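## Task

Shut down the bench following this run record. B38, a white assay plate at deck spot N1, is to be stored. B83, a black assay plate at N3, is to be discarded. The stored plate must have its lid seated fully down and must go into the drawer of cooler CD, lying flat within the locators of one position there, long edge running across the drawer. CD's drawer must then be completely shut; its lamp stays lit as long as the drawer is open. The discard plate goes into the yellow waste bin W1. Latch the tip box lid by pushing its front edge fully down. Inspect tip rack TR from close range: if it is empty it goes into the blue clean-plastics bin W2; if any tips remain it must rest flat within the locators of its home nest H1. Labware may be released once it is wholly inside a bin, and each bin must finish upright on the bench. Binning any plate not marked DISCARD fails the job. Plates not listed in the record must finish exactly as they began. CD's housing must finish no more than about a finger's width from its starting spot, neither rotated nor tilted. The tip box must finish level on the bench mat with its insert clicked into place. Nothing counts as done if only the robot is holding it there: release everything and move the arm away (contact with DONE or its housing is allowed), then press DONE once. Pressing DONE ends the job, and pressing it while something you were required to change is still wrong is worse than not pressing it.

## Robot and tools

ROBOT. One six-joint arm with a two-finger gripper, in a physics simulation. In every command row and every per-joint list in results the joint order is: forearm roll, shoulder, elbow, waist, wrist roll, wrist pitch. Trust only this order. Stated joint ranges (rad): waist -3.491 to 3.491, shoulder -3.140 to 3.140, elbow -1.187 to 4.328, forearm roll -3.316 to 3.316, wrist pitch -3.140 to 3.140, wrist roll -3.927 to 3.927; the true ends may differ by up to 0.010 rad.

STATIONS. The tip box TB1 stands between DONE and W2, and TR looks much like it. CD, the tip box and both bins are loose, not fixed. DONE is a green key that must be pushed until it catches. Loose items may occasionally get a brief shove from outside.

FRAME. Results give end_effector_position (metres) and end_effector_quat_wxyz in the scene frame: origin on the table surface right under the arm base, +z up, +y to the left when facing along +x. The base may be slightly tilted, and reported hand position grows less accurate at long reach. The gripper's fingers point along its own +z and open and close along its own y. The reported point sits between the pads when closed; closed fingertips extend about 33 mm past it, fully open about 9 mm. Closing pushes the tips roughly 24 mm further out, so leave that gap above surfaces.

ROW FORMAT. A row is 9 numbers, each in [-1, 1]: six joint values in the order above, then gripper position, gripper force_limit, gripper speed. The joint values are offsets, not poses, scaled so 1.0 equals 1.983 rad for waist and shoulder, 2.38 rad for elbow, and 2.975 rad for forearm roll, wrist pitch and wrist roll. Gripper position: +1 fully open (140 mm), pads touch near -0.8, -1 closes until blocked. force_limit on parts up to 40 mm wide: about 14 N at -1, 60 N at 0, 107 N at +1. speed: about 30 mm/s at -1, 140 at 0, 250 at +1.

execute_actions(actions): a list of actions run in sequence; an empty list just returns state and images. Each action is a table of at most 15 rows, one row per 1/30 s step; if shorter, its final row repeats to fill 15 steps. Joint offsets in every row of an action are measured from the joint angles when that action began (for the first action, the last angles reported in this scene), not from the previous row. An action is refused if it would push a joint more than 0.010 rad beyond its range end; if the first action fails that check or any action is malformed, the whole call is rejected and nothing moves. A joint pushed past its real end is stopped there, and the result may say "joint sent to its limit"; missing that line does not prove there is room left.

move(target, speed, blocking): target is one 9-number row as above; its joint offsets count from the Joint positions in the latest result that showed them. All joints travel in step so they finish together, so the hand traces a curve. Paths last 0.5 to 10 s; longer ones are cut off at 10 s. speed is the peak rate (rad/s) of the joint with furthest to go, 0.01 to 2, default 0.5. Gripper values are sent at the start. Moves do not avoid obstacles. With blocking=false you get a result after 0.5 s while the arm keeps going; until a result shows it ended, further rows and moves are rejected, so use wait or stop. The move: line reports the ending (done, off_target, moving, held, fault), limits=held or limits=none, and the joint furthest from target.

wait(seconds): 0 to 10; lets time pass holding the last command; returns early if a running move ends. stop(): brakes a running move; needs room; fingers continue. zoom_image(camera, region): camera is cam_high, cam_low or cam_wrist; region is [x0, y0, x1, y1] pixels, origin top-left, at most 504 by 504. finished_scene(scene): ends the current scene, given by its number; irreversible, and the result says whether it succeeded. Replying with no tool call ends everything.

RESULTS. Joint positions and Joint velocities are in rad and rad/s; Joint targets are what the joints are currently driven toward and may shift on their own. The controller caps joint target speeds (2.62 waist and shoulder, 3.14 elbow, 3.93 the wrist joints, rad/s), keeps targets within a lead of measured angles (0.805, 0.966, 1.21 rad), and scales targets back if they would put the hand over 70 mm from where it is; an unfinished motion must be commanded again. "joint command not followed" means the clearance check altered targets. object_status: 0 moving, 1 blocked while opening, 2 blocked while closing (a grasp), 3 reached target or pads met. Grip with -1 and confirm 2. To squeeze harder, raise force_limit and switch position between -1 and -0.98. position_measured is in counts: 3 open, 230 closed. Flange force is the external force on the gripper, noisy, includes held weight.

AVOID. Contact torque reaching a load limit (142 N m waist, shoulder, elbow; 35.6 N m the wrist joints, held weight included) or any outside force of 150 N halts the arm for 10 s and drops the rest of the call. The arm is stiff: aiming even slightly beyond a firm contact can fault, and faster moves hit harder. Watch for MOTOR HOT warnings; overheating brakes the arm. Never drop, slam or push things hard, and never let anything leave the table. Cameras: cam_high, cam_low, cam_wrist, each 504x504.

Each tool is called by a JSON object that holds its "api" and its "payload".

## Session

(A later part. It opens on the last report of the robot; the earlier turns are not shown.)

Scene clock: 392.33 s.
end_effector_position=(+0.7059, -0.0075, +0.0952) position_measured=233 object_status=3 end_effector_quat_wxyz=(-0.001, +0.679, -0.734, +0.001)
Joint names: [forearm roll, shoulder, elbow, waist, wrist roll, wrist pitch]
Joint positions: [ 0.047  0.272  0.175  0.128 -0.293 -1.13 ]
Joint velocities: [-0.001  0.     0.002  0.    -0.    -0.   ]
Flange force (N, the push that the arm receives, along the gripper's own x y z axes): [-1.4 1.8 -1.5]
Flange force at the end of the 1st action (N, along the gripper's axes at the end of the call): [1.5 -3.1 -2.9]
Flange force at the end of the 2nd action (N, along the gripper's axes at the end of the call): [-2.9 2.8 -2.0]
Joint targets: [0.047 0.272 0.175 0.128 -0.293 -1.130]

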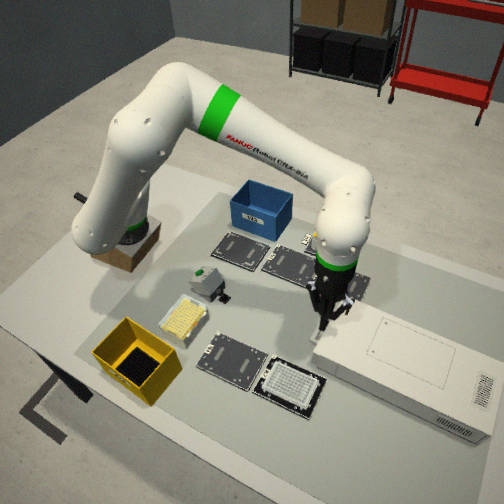

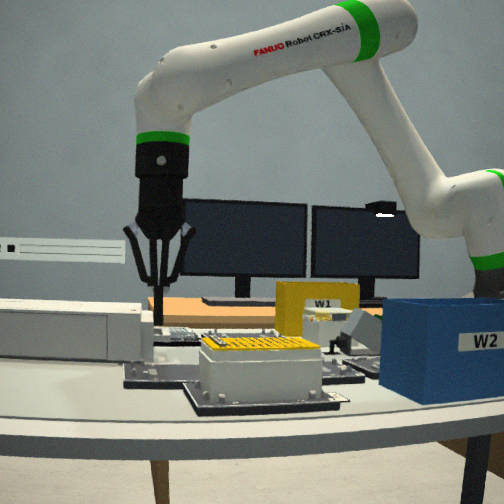

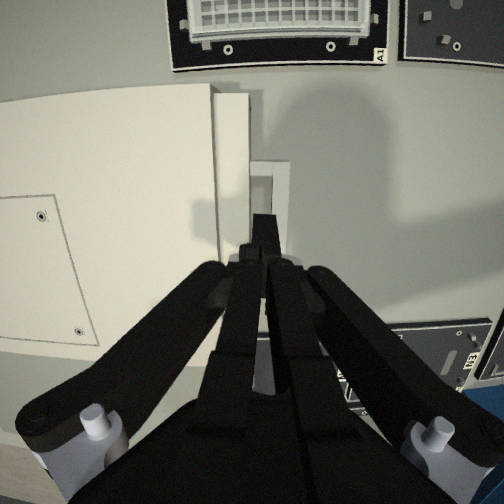

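{"api": "move", "payload": {"target": [-0.0387,-0.4232,-0.3109,-0.1603,0.121,-0.0344,-1,0,0.5], "speed": 0.8}}

Scene clock: 408.50 s.
end_effector_position=(+0.3602, -0.1407, +0.2003) position_measured=233 object_status=3 end_effector_quat_wxyz=(-0.000, +0.685, -0.728, +0.001)
Joint names: [forearm roll, shoulder, elbow, waist, wrist roll, wrist pitch]
Joint positions: [-0.068 -0.567 -0.564 -0.19   0.067 -1.232]
Joint velocities: [ 0.    -0.002 -0.    -0.001 -0.001 -0.001]
Flange force (N, the push that the arm receives, along the gripper's own x y z axes): [-5.0 8.3 -5.6]
Joint targets: [-0.068 -0.568 -0.565 -0.190 0.067 -1.232]
move: done; limits=none; farthest joint: the waist, 0.000 radians from its target (0.318 radians at the start)

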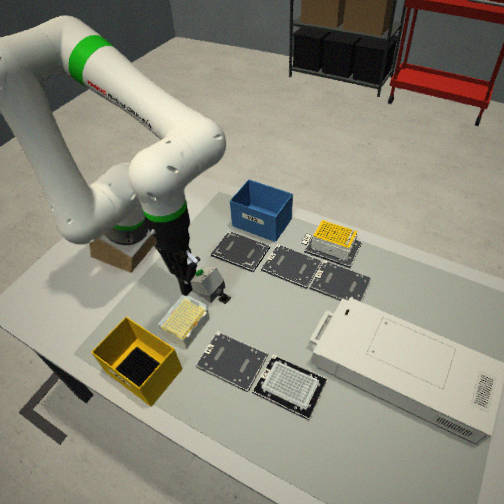

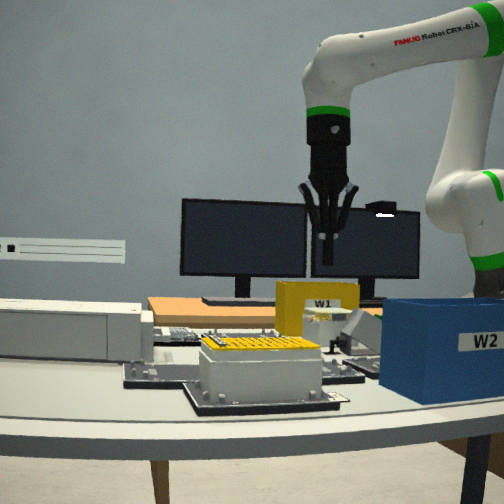

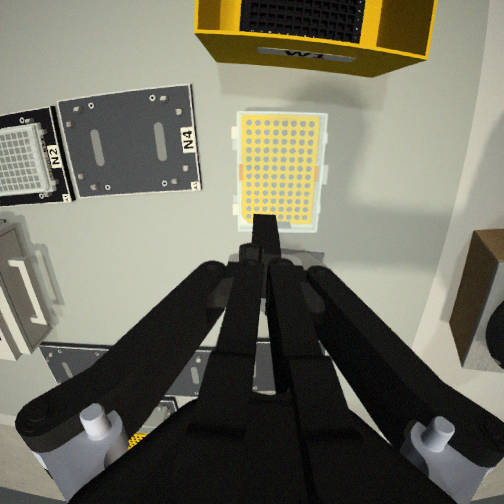

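{"api": "zoom_image", "payload": {"camera": "cam_wrist", "region": [200, 90, 360, 250]}}

{"api": "zoom_image", "payload": {"camera": "cam_low", "region": [280, 280, 400, 370]}}

{"api": "zoom_image", "payload": {"camera": "cam_high", "region": [140, 260, 250, 360]}}

Region (200, 90, 360, 250) of cam_wrist's 504x504 image, scaled by 3.150, with more detail than that image has.

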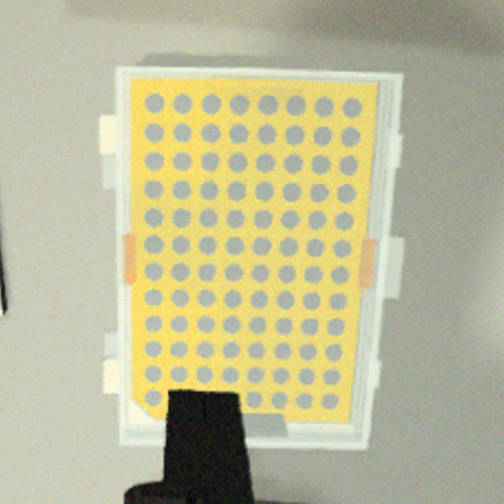

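Region (280, 280, 400, 370) of cam_low's 504x504 image, scaled by 4.200, with more detail than that image has; it fills the top 378 rows of this view, and the rest is white.

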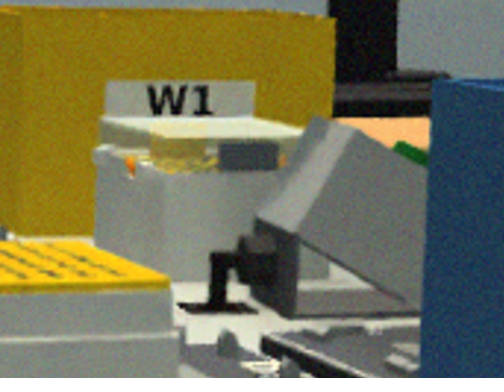

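Region (140, 260, 250, 360) of cam_high's 504x504 image, scaled by 4.582, with more detail than that image has; it fills the top 458 rows of this view, and the rest is white.

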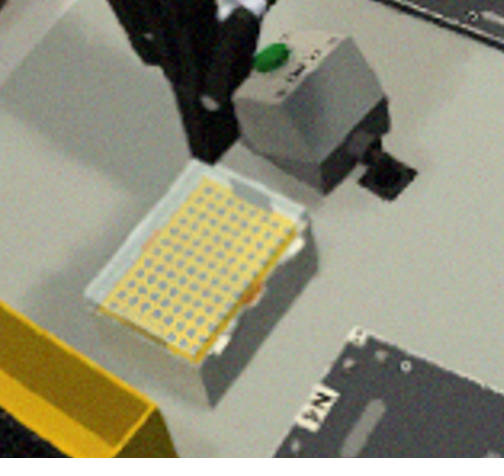

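{"api": "move", "payload": {"target": [-0.0155,-0.0068,-0.0876,-0.0525,0.0447,0.0618,-1,0,0.5], "speed": 0.4}}

{"api": "zoom_image", "payload": {"camera": "cam_low", "region": [280, 260, 400, 350]}}

Scene clock: 426.13 s.
end_effector_position=(+0.2988, -0.1582, +0.1249) position_measured=233 object_status=3 end_effector_quat_wxyz=(-0.000, +0.685, -0.728, +0.001)
Joint names: [forearm roll, shoulder, elbow, waist, wrist roll, wrist pitch]
Joint positions: [-0.114 -0.581 -0.773 -0.294  0.2   -1.049]
Joint velocities: [-0.001 -0.    -0.002 -0.001 -0.     0.   ]
Flange force (N, the push that the arm receives, along the gripper's own x y z axes): [-7.3 -0.6 -5.4]
Joint targets: [-0.114 -0.581 -0.773 -0.294 0.200 -1.049]
move: done; limits=none; farthest joint: the waist, 0.000 radians from its target (0.104 radians at the start)

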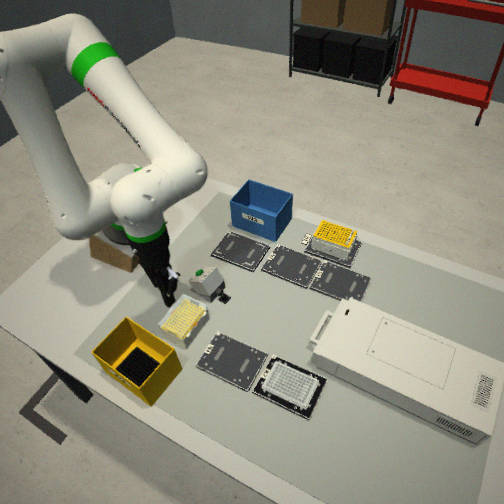

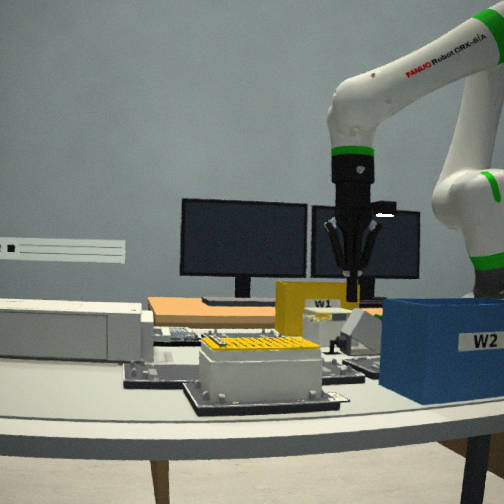

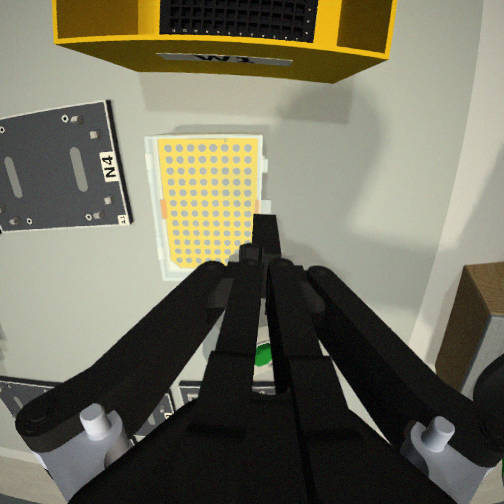

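Region (280, 260, 400, 350) of cam_low's 504x504 image, scaled by 4.200, with more detail than that image has; it fills the top 378 rows of this view, and the rest is white.

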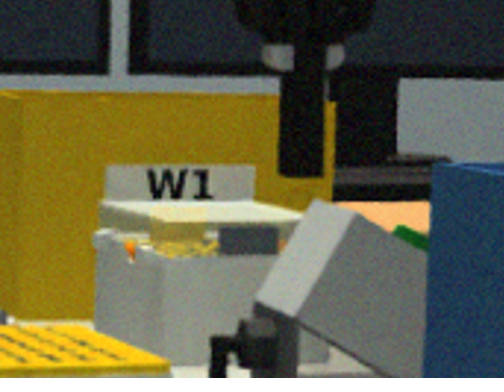

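{"api": "move", "payload": {"target": [0,0.0147,-0.0006,0.0055,-0.002,0.0103,-1,0,0.5], "speed": 0.1}}

{"api": "zoom_image", "payload": {"camera": "cam_low", "region": [280, 260, 400, 350]}}

Scene clock: 436.93 s.
end_effector_position=(+0.3046, -0.1574, +0.1160) position_measured=233 object_status=3 end_effector_quat_wxyz=(-0.001, +0.686, -0.728, -0.000)
Joint names: [forearm roll, shoulder, elbow, waist, wrist roll, wrist pitch]
Joint positions: [-0.114 -0.552 -0.774 -0.283  0.194 -1.018]
Joint velocities: [ 0.001  0.002  0.001  0.001 -0.     0.002]
Flange force (N, the push that the arm receives, along the gripper's own x y z axes): [-1.2 0.9 -2.7]
Joint targets: [-0.114 -0.552 -0.774 -0.283 0.194 -1.018]
move: done; limits=none; farthest joint: the waist, 0.000 radians from its target (0.011 radians at the start)

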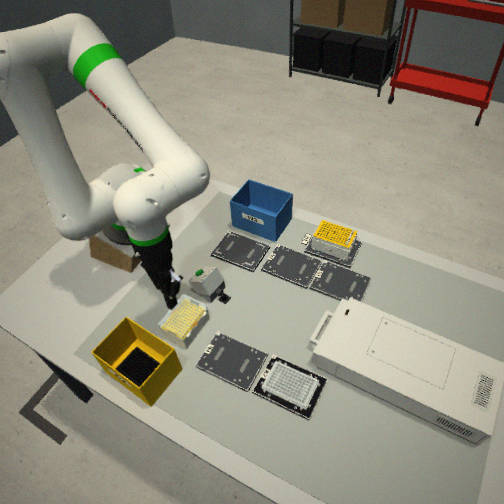

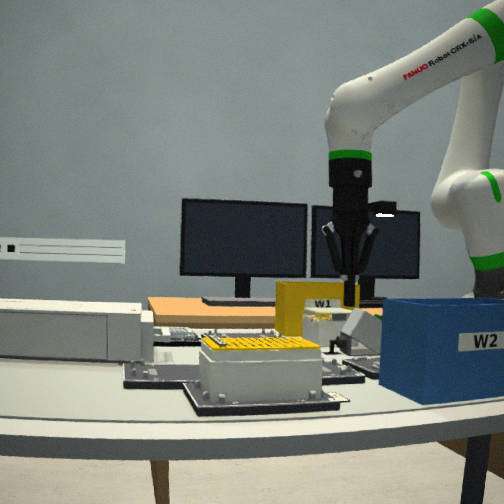

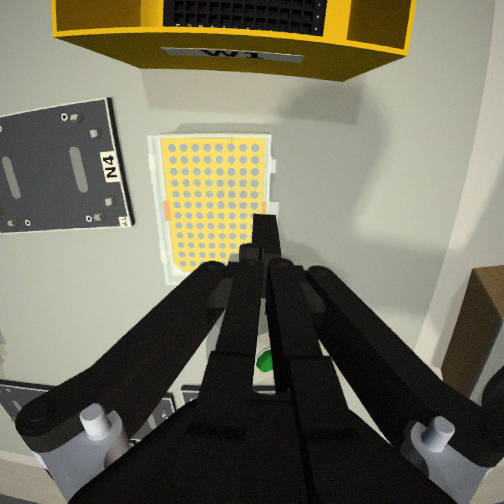

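Region (280, 260, 400, 350) of cam_low's 504x504 image, scaled by 4.200, with more detail than that image has; it fills the top 378 rows of this view, and the rest is white.

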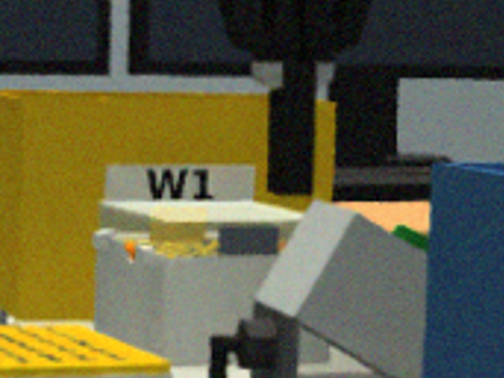

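{"api": "execute_actions", "payload": {"actions": [[[0,0.0041,-0.003,0.0012,0,0.00515,-1,0,0.5]],[[0,0.00123,-0.0009,0.00036,0,0.00155,-1,0,0.5]],[[0,0.00123,-0.0009,0.00036,0,0.00155,-1,0,0.5]]]}}

Scene clock: 439.90 s.
end_effector_position=(+0.3043, -0.1574, +0.1083) position_measured=233 object_status=3 end_effector_quat_wxyz=(-0.000, +0.686, -0.727, -0.000)
Joint names: [forearm roll, shoulder, elbow, waist, wrist roll, wrist pitch]
Joint positions: [-0.114 -0.539 -0.786 -0.28   0.194 -0.994]
Joint velocities: [-0.002  0.     0.001  0.    -0.     0.001]
Flange force (N, the push that the arm receives, along the gripper's own x y z axes): [5.5 -0.6 -2.5]
Flange force at the end of the 1st action (N, along the gripper's axes at the end of the call): [-8.4 5.8 -4.4]
Flange force at the end of the 2nd action (N, along the gripper's axes at the end of the call): [-1.7 1.6 -2.8]
Joint targets: [-0.114 -0.539 -0.786 -0.280 0.194 -0.994]

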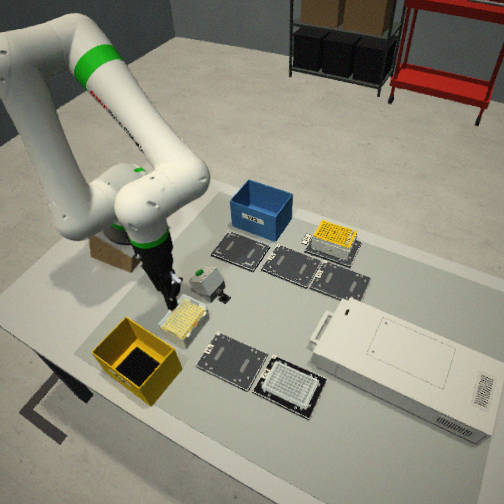

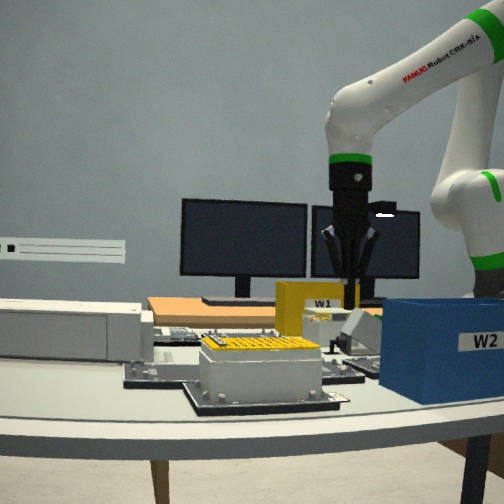

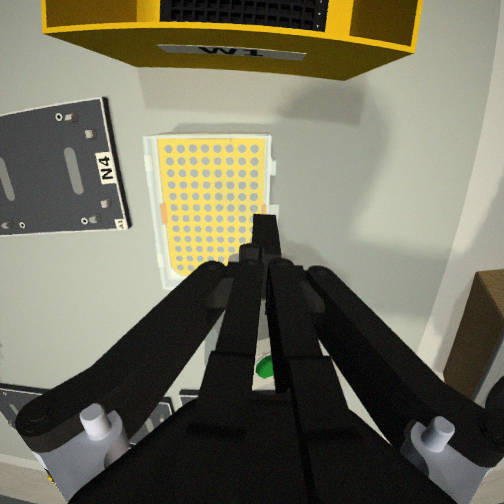

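{"api": "execute_actions", "payload": {"actions": [[[0,0.00082,-0.0006,0.00024,0,0.00103,-1,0,0.5]],[[0,0.00082,-0.0006,0.00024,0,0.00103,-1,0,0.5]],[[0,0.00082,-0.0006,0.00024,0,0.00103,-1,0,0.5]]]}}

Scene clock: 443.13 s.
end_effector_position=(+0.3041, -0.1574, +0.1054) position_measured=233 object_status=3 end_effector_quat_wxyz=(-0.000, +0.687, -0.727, -0.000)
Joint names: [forearm roll, shoulder, elbow, waist, wrist roll, wrist pitch]
Joint positions: [-0.114 -0.534 -0.79  -0.278  0.194 -0.984]
Joint velocities: [-0.     0.    -0.001  0.    -0.     0.001]
Flange force (N, the push that the arm receives, along the gripper's own x y z axes): [-18.5 17.3 -117.2]
Flange force at the end of the 1st action (N, along the gripper's axes at the end of the call): [0.2 4.1 -4.6]
Flange force at the end of the 2nd action (N, along the gripper's axes at the end of the call): [-13.5 11.7 -43.0]
Joint targets: [-0.114 -0.534 -0.790 -0.278 0.194 -0.984]

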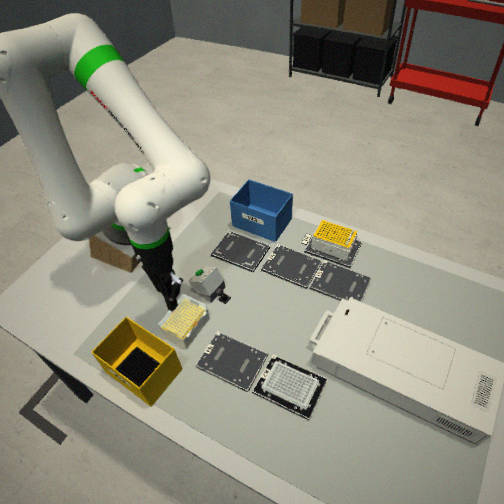

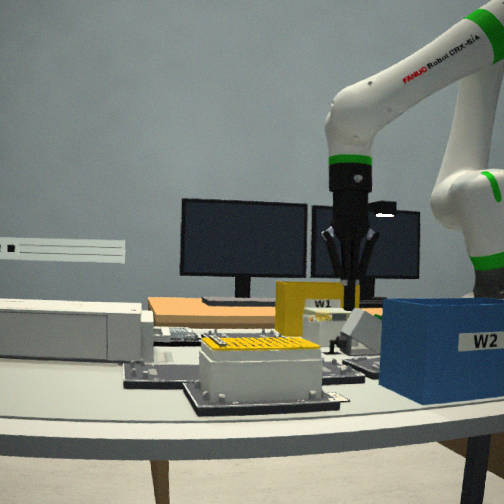

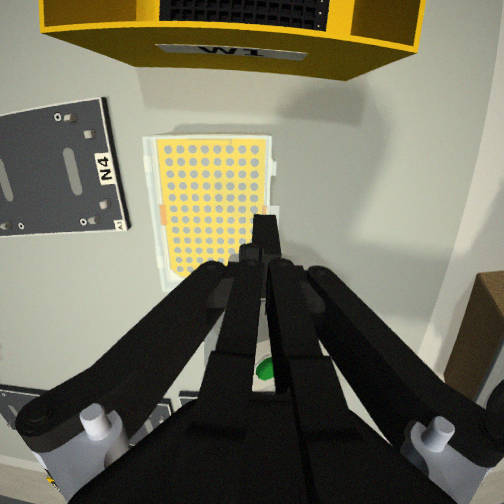

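Hard contact—back off right away.

{"api": "move", "payload": {"target": [0,-0.0123,0.009,-0.0036,0,-0.0155,-1,0,0.5], "speed": 0.15}}

{"api": "zoom_image", "payload": {"camera": "cam_low", "region": [290, 280, 380, 350]}}

{"api": "zoom_image", "payload": {"camera": "cam_high", "region": [140, 280, 230, 360]}}

Scene clock: 445.83 s.
end_effector_position=(+0.3047, -0.1574, +0.1199) position_measured=233 object_status=3 end_effector_quat_wxyz=(-0.001, +0.686, -0.728, -0.000)
Joint names: [forearm roll, shoulder, elbow, waist, wrist roll, wrist pitch]
Joint positions: [-0.114 -0.558 -0.769 -0.285  0.194 -1.03 ]
Joint velocities: [ 0.001 -0.001  0.001 -0.     0.    -0.002]
Flange force (N, the push that the arm receives, along the gripper's own x y z axes): [-11.5 2.6 -6.4]
Joint targets: [-0.114 -0.559 -0.768 -0.285 0.194 -1.031]
move: done; limits=none; farthest joint: the waist, 0.000 radians from its target (0.007 radians at the start)

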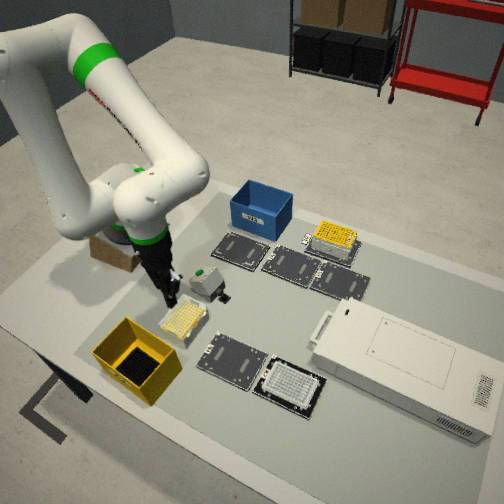

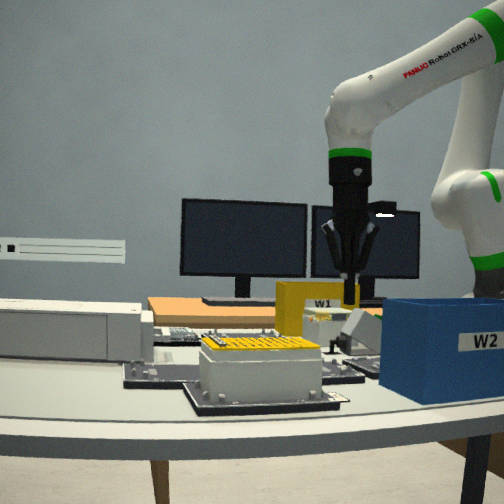

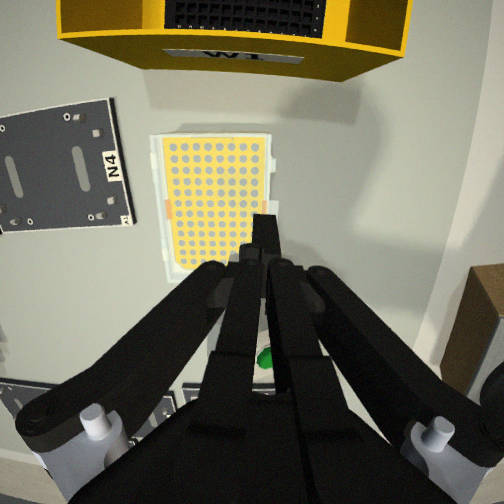

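Region (290, 280, 380, 350) of cam_low's 504x504 image, scaled by 5.600, with more detail than that image has.

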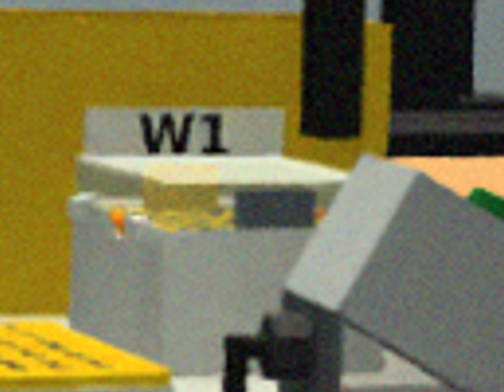

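Region (140, 280, 230, 360) of cam_high's 504x504 image, scaled by 5.600, with more detail than that image has.

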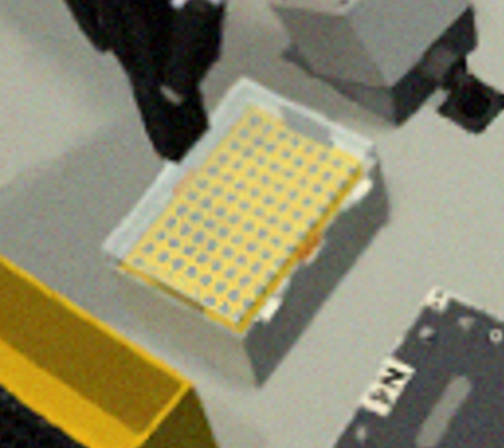

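{"api": "move", "payload": {"target": [0.0054,0.0879,0.0628,0.0207,-0.0155,0.0102,-1,0,0.5], "speed": 0.3}}

Scene clock: 455.07 s.
end_effector_position=(+0.3764, -0.1613, +0.1200) position_measured=233 object_status=3 end_effector_quat_wxyz=(-0.000, +0.685, -0.728, +0.001)
Joint names: [forearm roll, shoulder, elbow, waist, wrist roll, wrist pitch]
Joint positions: [-0.098 -0.384 -0.619 -0.244  0.148 -1.   ]
Joint velocities: [0.001 0.002 0.    0.    0.    0.001]
Flange force (N, the push that the arm receives, along the gripper's own x y z axes): [-4.5 3.2 -3.4]
Joint targets: [-0.098 -0.384 -0.619 -0.244 0.148 -1.000]
move: done; limits=none; farthest joint: the shoulder, 0.001 radians from its target (0.175 radians at the start)

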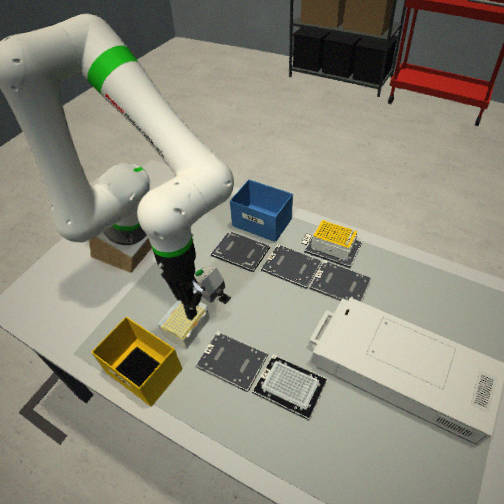

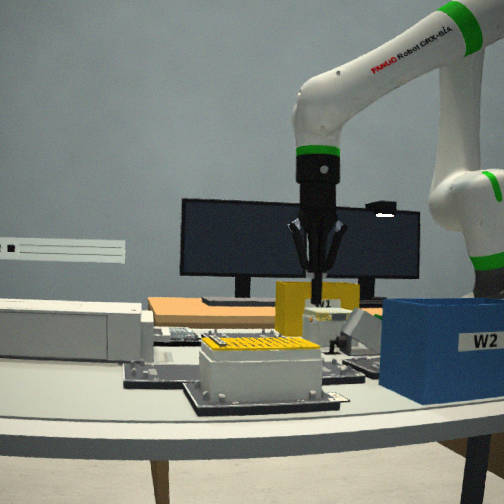

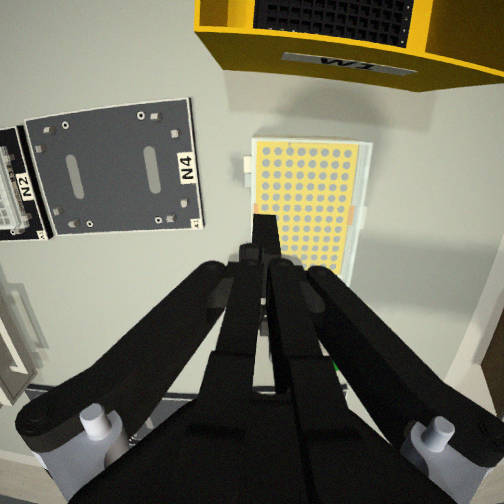

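{"api": "execute_actions", "payload": {"actions": [[[0,0.0083,-0.006,0.0023,0,0.0106,-1,0,0.5]],[[0,0,0,0,0,0,-1,0,0.5]]]}}

Scene clock: 457.83 s.
end_effector_position=(+0.3763, -0.1611, +0.1092) position_measured=233 object_status=3 end_effector_quat_wxyz=(-0.000, +0.686, -0.728, +0.001)
Joint names: [forearm roll, shoulder, elbow, waist, wrist roll, wrist pitch]
Joint positions: [-0.098 -0.368 -0.633 -0.24   0.148 -0.969]
Joint velocities: [-0.    -0.     0.002 -0.    -0.001 -0.001]
Flange force (N, the push that the arm receives, along the gripper's own x y z axes): [-2.7 2.4 -2.9]
Flange force at the end of the 1st action (N, along the gripper's axes at the end of the call): [0.8 -3.4 -7.6]
Joint targets: [-0.098 -0.368 -0.633 -0.240 0.148 -0.969]

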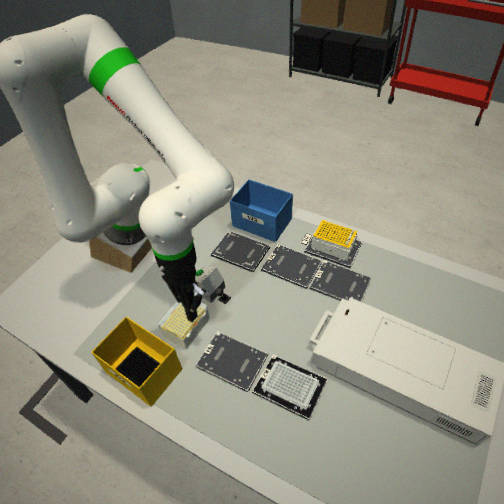

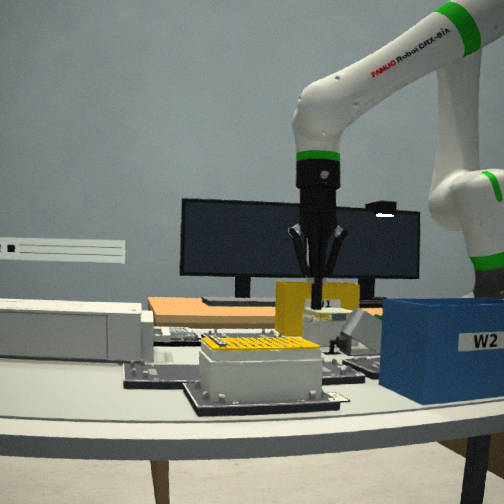

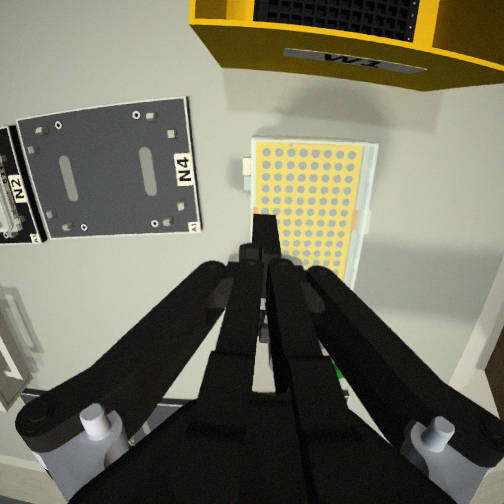

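{"api": "execute_actions", "payload": {"actions": [[[0,0.0009,-0.00065,0.00025,0,0.00115,-1,0,0.5]],[[0,0.00045,-0.00033,0.00012,0,0.00058,-1,0,0.5]],[[0,0.00045,-0.00033,0.00012,0,0.00058,-1,0,0.5]]]}}

Scene clock: 460.47 s.
end_effector_position=(+0.3762, -0.1610, +0.1069) position_measured=233 object_status=3 end_effector_quat_wxyz=(-0.000, +0.686, -0.728, +0.001)
Joint names: [forearm roll, shoulder, elbow, waist, wrist roll, wrist pitch]
Joint positions: [-0.098 -0.364 -0.637 -0.239  0.148 -0.962]
Joint velocities: [-0.     0.    -0.001  0.    -0.    -0.001]
Flange force (N, the push that the arm receives, along the gripper's own x y z axes): [-10.2 -1.0 -25.8]
Flange force at the end of the 1st action (N, along the gripper's axes at the end of the call): [1.4 2.6 -4.8]
Flange force at the end of the 2nd action (N, along the gripper's axes at the end of the call): [0.5 -2.8 -4.4]
Joint targets: [-0.098 -0.364 -0.637 -0.239 0.148 -0.962]

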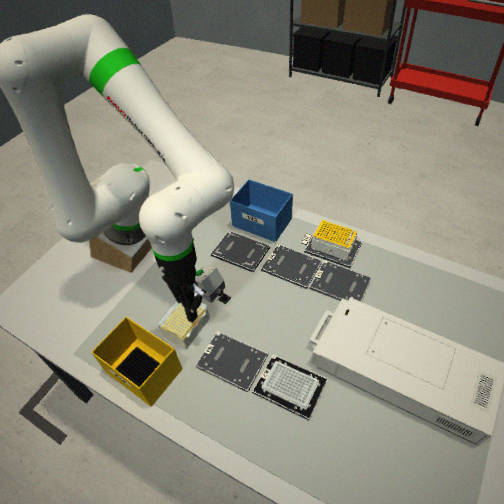

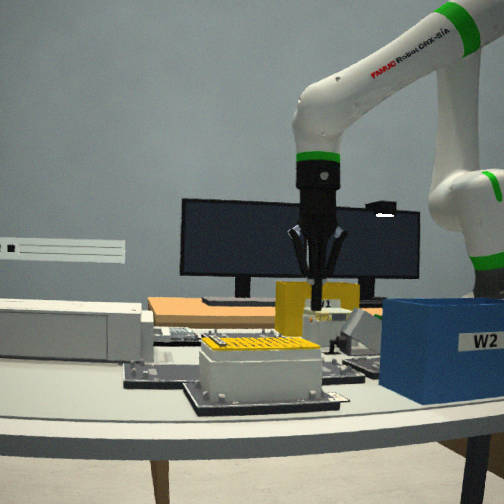

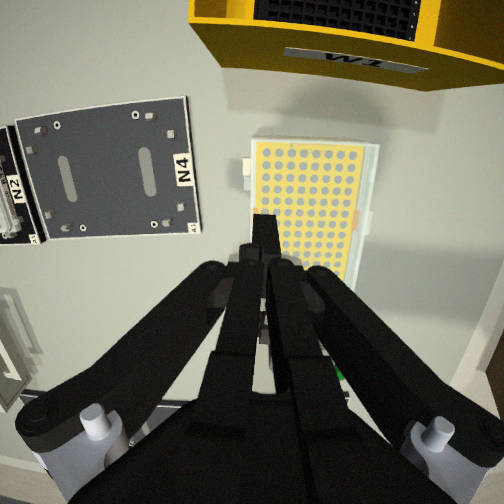

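{"api": "move", "payload": {"target": [0,-0.038,0.028,-0.01,0,-0.049,-1,0,0.5], "speed": 0.4}}

Scene clock: 476.27 s.
end_effector_position=(+0.3748, -0.1614, +0.1574) position_measured=233 object_status=3 end_effector_quat_wxyz=(+0.000, +0.684, -0.730, +0.000)
Joint names: [forearm roll, shoulder, elbow, waist, wrist roll, wrist pitch]
Joint positions: [-0.098 -0.44  -0.57  -0.259  0.148 -1.107]
Joint velocities: [-0.    -0.001  0.002 -0.     0.    -0.002]
Flange force (N, the push that the arm receives, along the gripper's own x y z axes): [-2.5 -3.5 -4.7]
Joint targets: [-0.098 -0.440 -0.570 -0.259 0.148 -1.108]
move: done; limits=none; farthest joint: the waist, 0.000 radians from its target (0.020 radians at the start)

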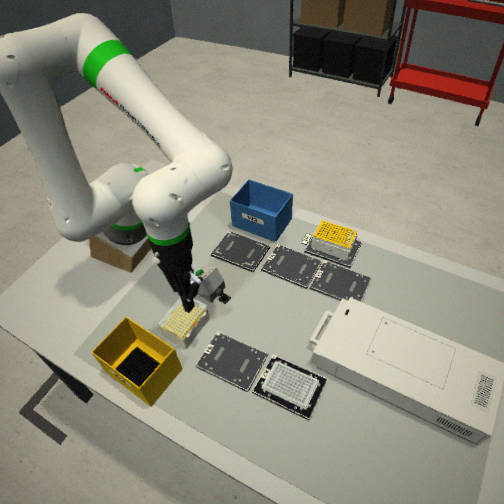

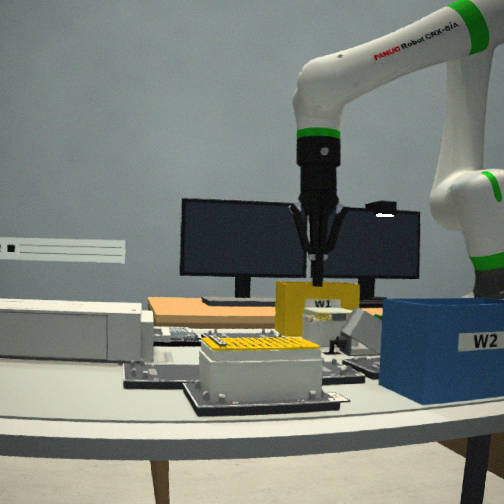

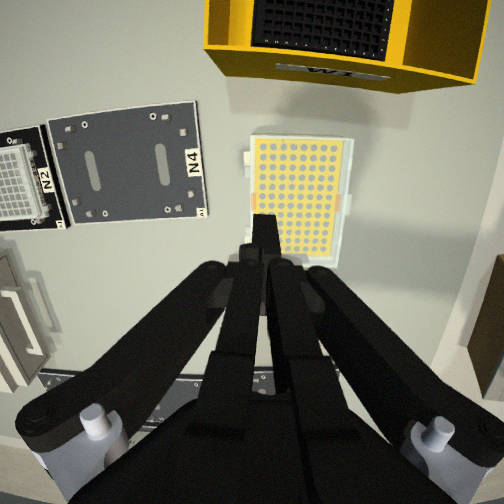

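{"api": "move", "payload": {"target": [-0.0998,-0.1261,-0.0588,-0.001,0.5217,-0.0427,-1,0,0.5], "speed": 1.0}}

Scene clock: 481.47 s.
end_effector_position=(+0.3040, -0.0404, +0.1556) position_measured=233 object_status=3 end_effector_quat_wxyz=(-0.140, +0.986, -0.088, +0.015)
Joint names: [forearm roll, shoulder, elbow, waist, wrist roll, wrist pitch]
Joint positions: [-0.394 -0.69  -0.71  -0.261  1.699 -1.234]
Joint velocities: [ 0.    -0.     0.001  0.     0.001  0.   ]
Flange force (N, the push that the arm receives, along the gripper's own x y z axes): no reading
Joint targets: [-0.394 -0.690 -0.710 -0.261 1.700 -1.234]
move: done; limits=none; farthest joint: the wrist roll, 0.001 radians from its target (1.552 radians at the start)

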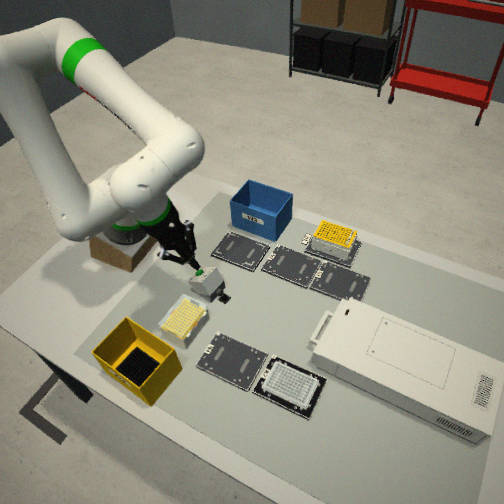

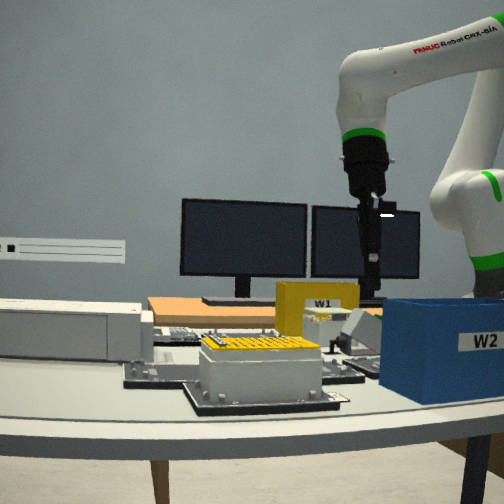

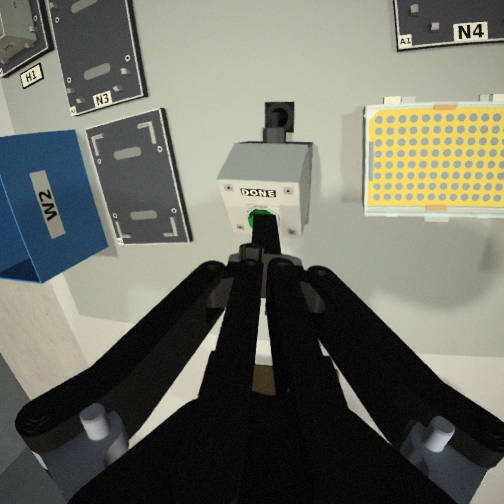

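{"api": "move", "payload": {"target": [-0.0047,0.003,-0.0245,0.0272,0,0.02,-1,0,0.5], "speed": 0.2}}

{"api": "zoom_image", "payload": {"camera": "cam_high", "region": [150, 230, 250, 320]}}

{"api": "zoom_image", "payload": {"camera": "cam_low", "region": [320, 260, 420, 340]}}

Scene clock: 491.53 s.
end_effector_position=(+0.2943, -0.0238, +0.1300) position_measured=233 object_status=3 end_effector_quat_wxyz=(-0.152, +0.985, -0.077, +0.008)
Joint names: [forearm roll, shoulder, elbow, waist, wrist roll, wrist pitch]
Joint positions: [-0.408 -0.684 -0.768 -0.207  1.7   -1.175]
Joint velocities: [-0.001  0.    -0.002  0.001 -0.     0.002]
Flange force (N, the push that the arm receives, along the gripper's own x y z axes): no reading
Joint targets: [-0.408 -0.684 -0.768 -0.207 1.699 -1.175]
move: done; limits=none; farthest joint: the wrist pitch, 0.001 radians from its target (0.060 radians at the start)

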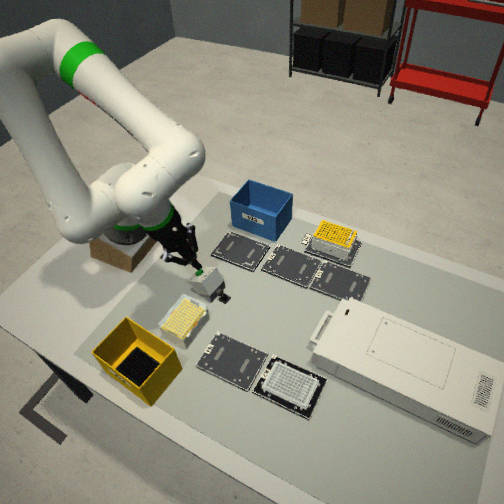

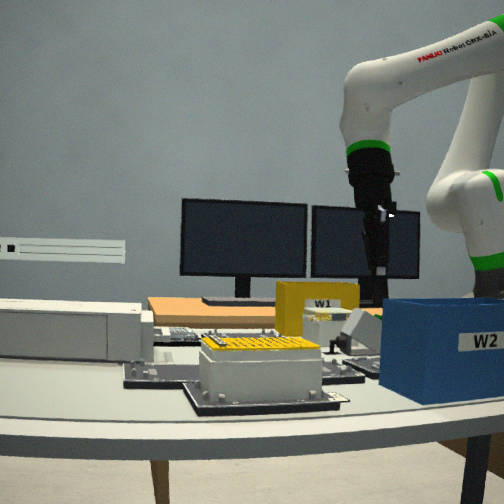

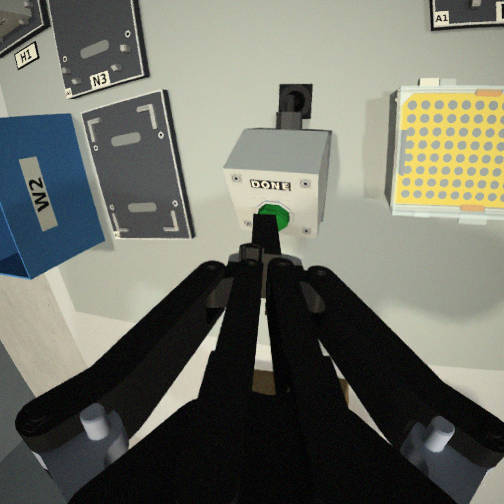

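Region (150, 230, 250, 320) of cam_high's 504x504 image, scaled by 5.040, with more detail than that image has; it fills the top 454 rows of this view, and the rest is white.

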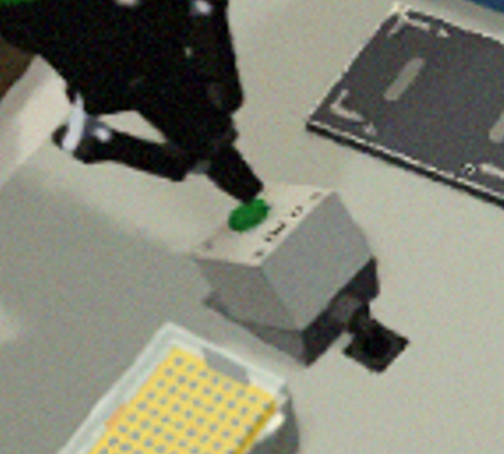

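Region (320, 260, 420, 340) of cam_low's 504x504 image, scaled by 5.040, with more detail than that image has; it fills the top 403 rows of this view, and the rest is white.

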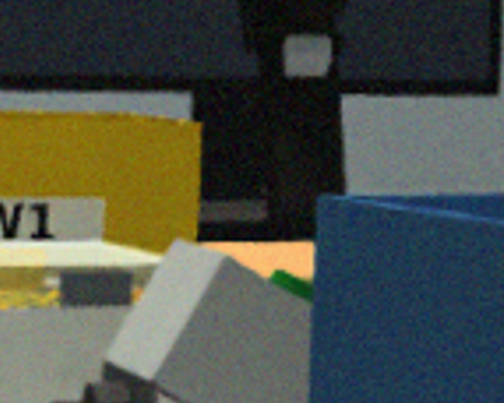

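{"api": "move", "payload": {"target": [-0.0029,0.0033,-0.014,-0.0025,0,0.0123,-1,0,0.5], "speed": 0.1}}

{"api": "zoom_image", "payload": {"camera": "cam_high", "region": [150, 230, 250, 320]}}

Scene clock: 496.90 s.
end_effector_position=(+0.2873, -0.0244, +0.1157) position_measured=233 object_status=3 end_effector_quat_wxyz=(-0.152, +0.984, -0.088, +0.008)
Joint names: [forearm roll, shoulder, elbow, waist, wrist roll, wrist pitch]
Joint positions: [-0.417 -0.677 -0.801 -0.212  1.699 -1.139]
Joint velocities: [-0.001  0.    -0.001 -0.    -0.001  0.002]
Flange force (N, the push that the arm receives, along the gripper's own x y z axes): no reading
Joint targets: [-0.417 -0.677 -0.801 -0.212 1.700 -1.138]
move: done; limits=none; farthest joint: the wrist roll, 0.001 radians from its target (0.001 radians at the start)

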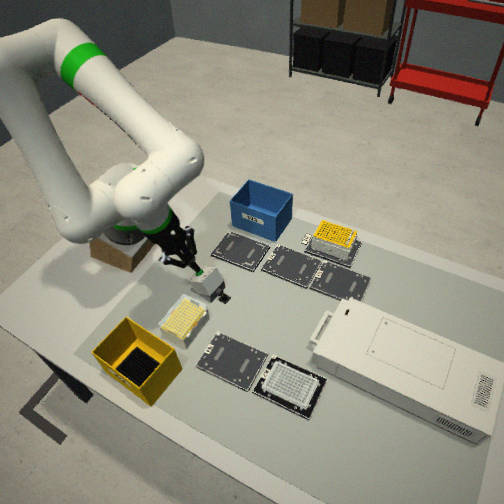

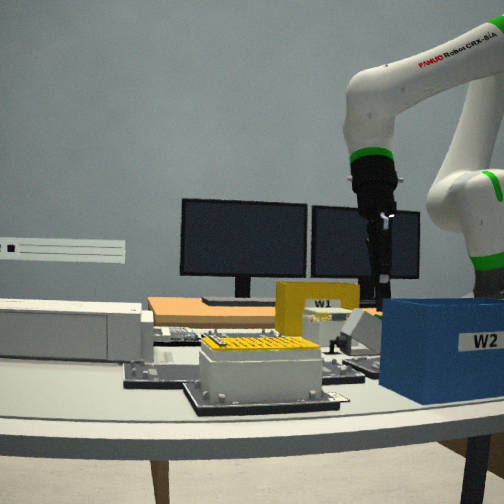

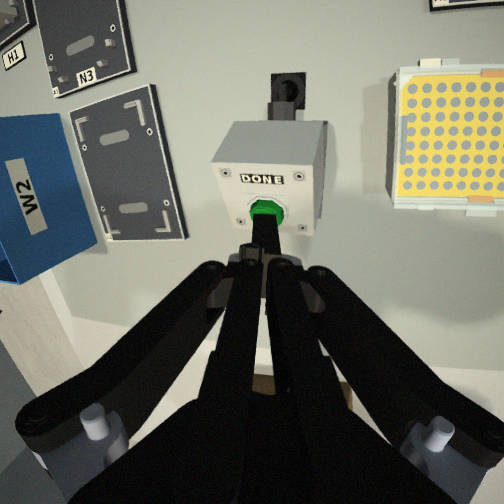

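Region (150, 230, 250, 320) of cam_high's 504x504 image, scaled by 5.040, with more detail than that image has; it fills the top 454 rows of this view, and the rest is white.

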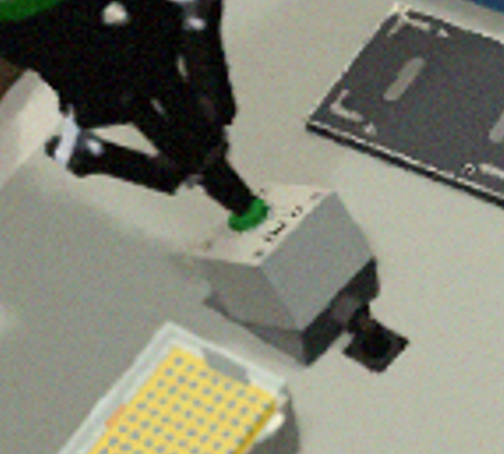

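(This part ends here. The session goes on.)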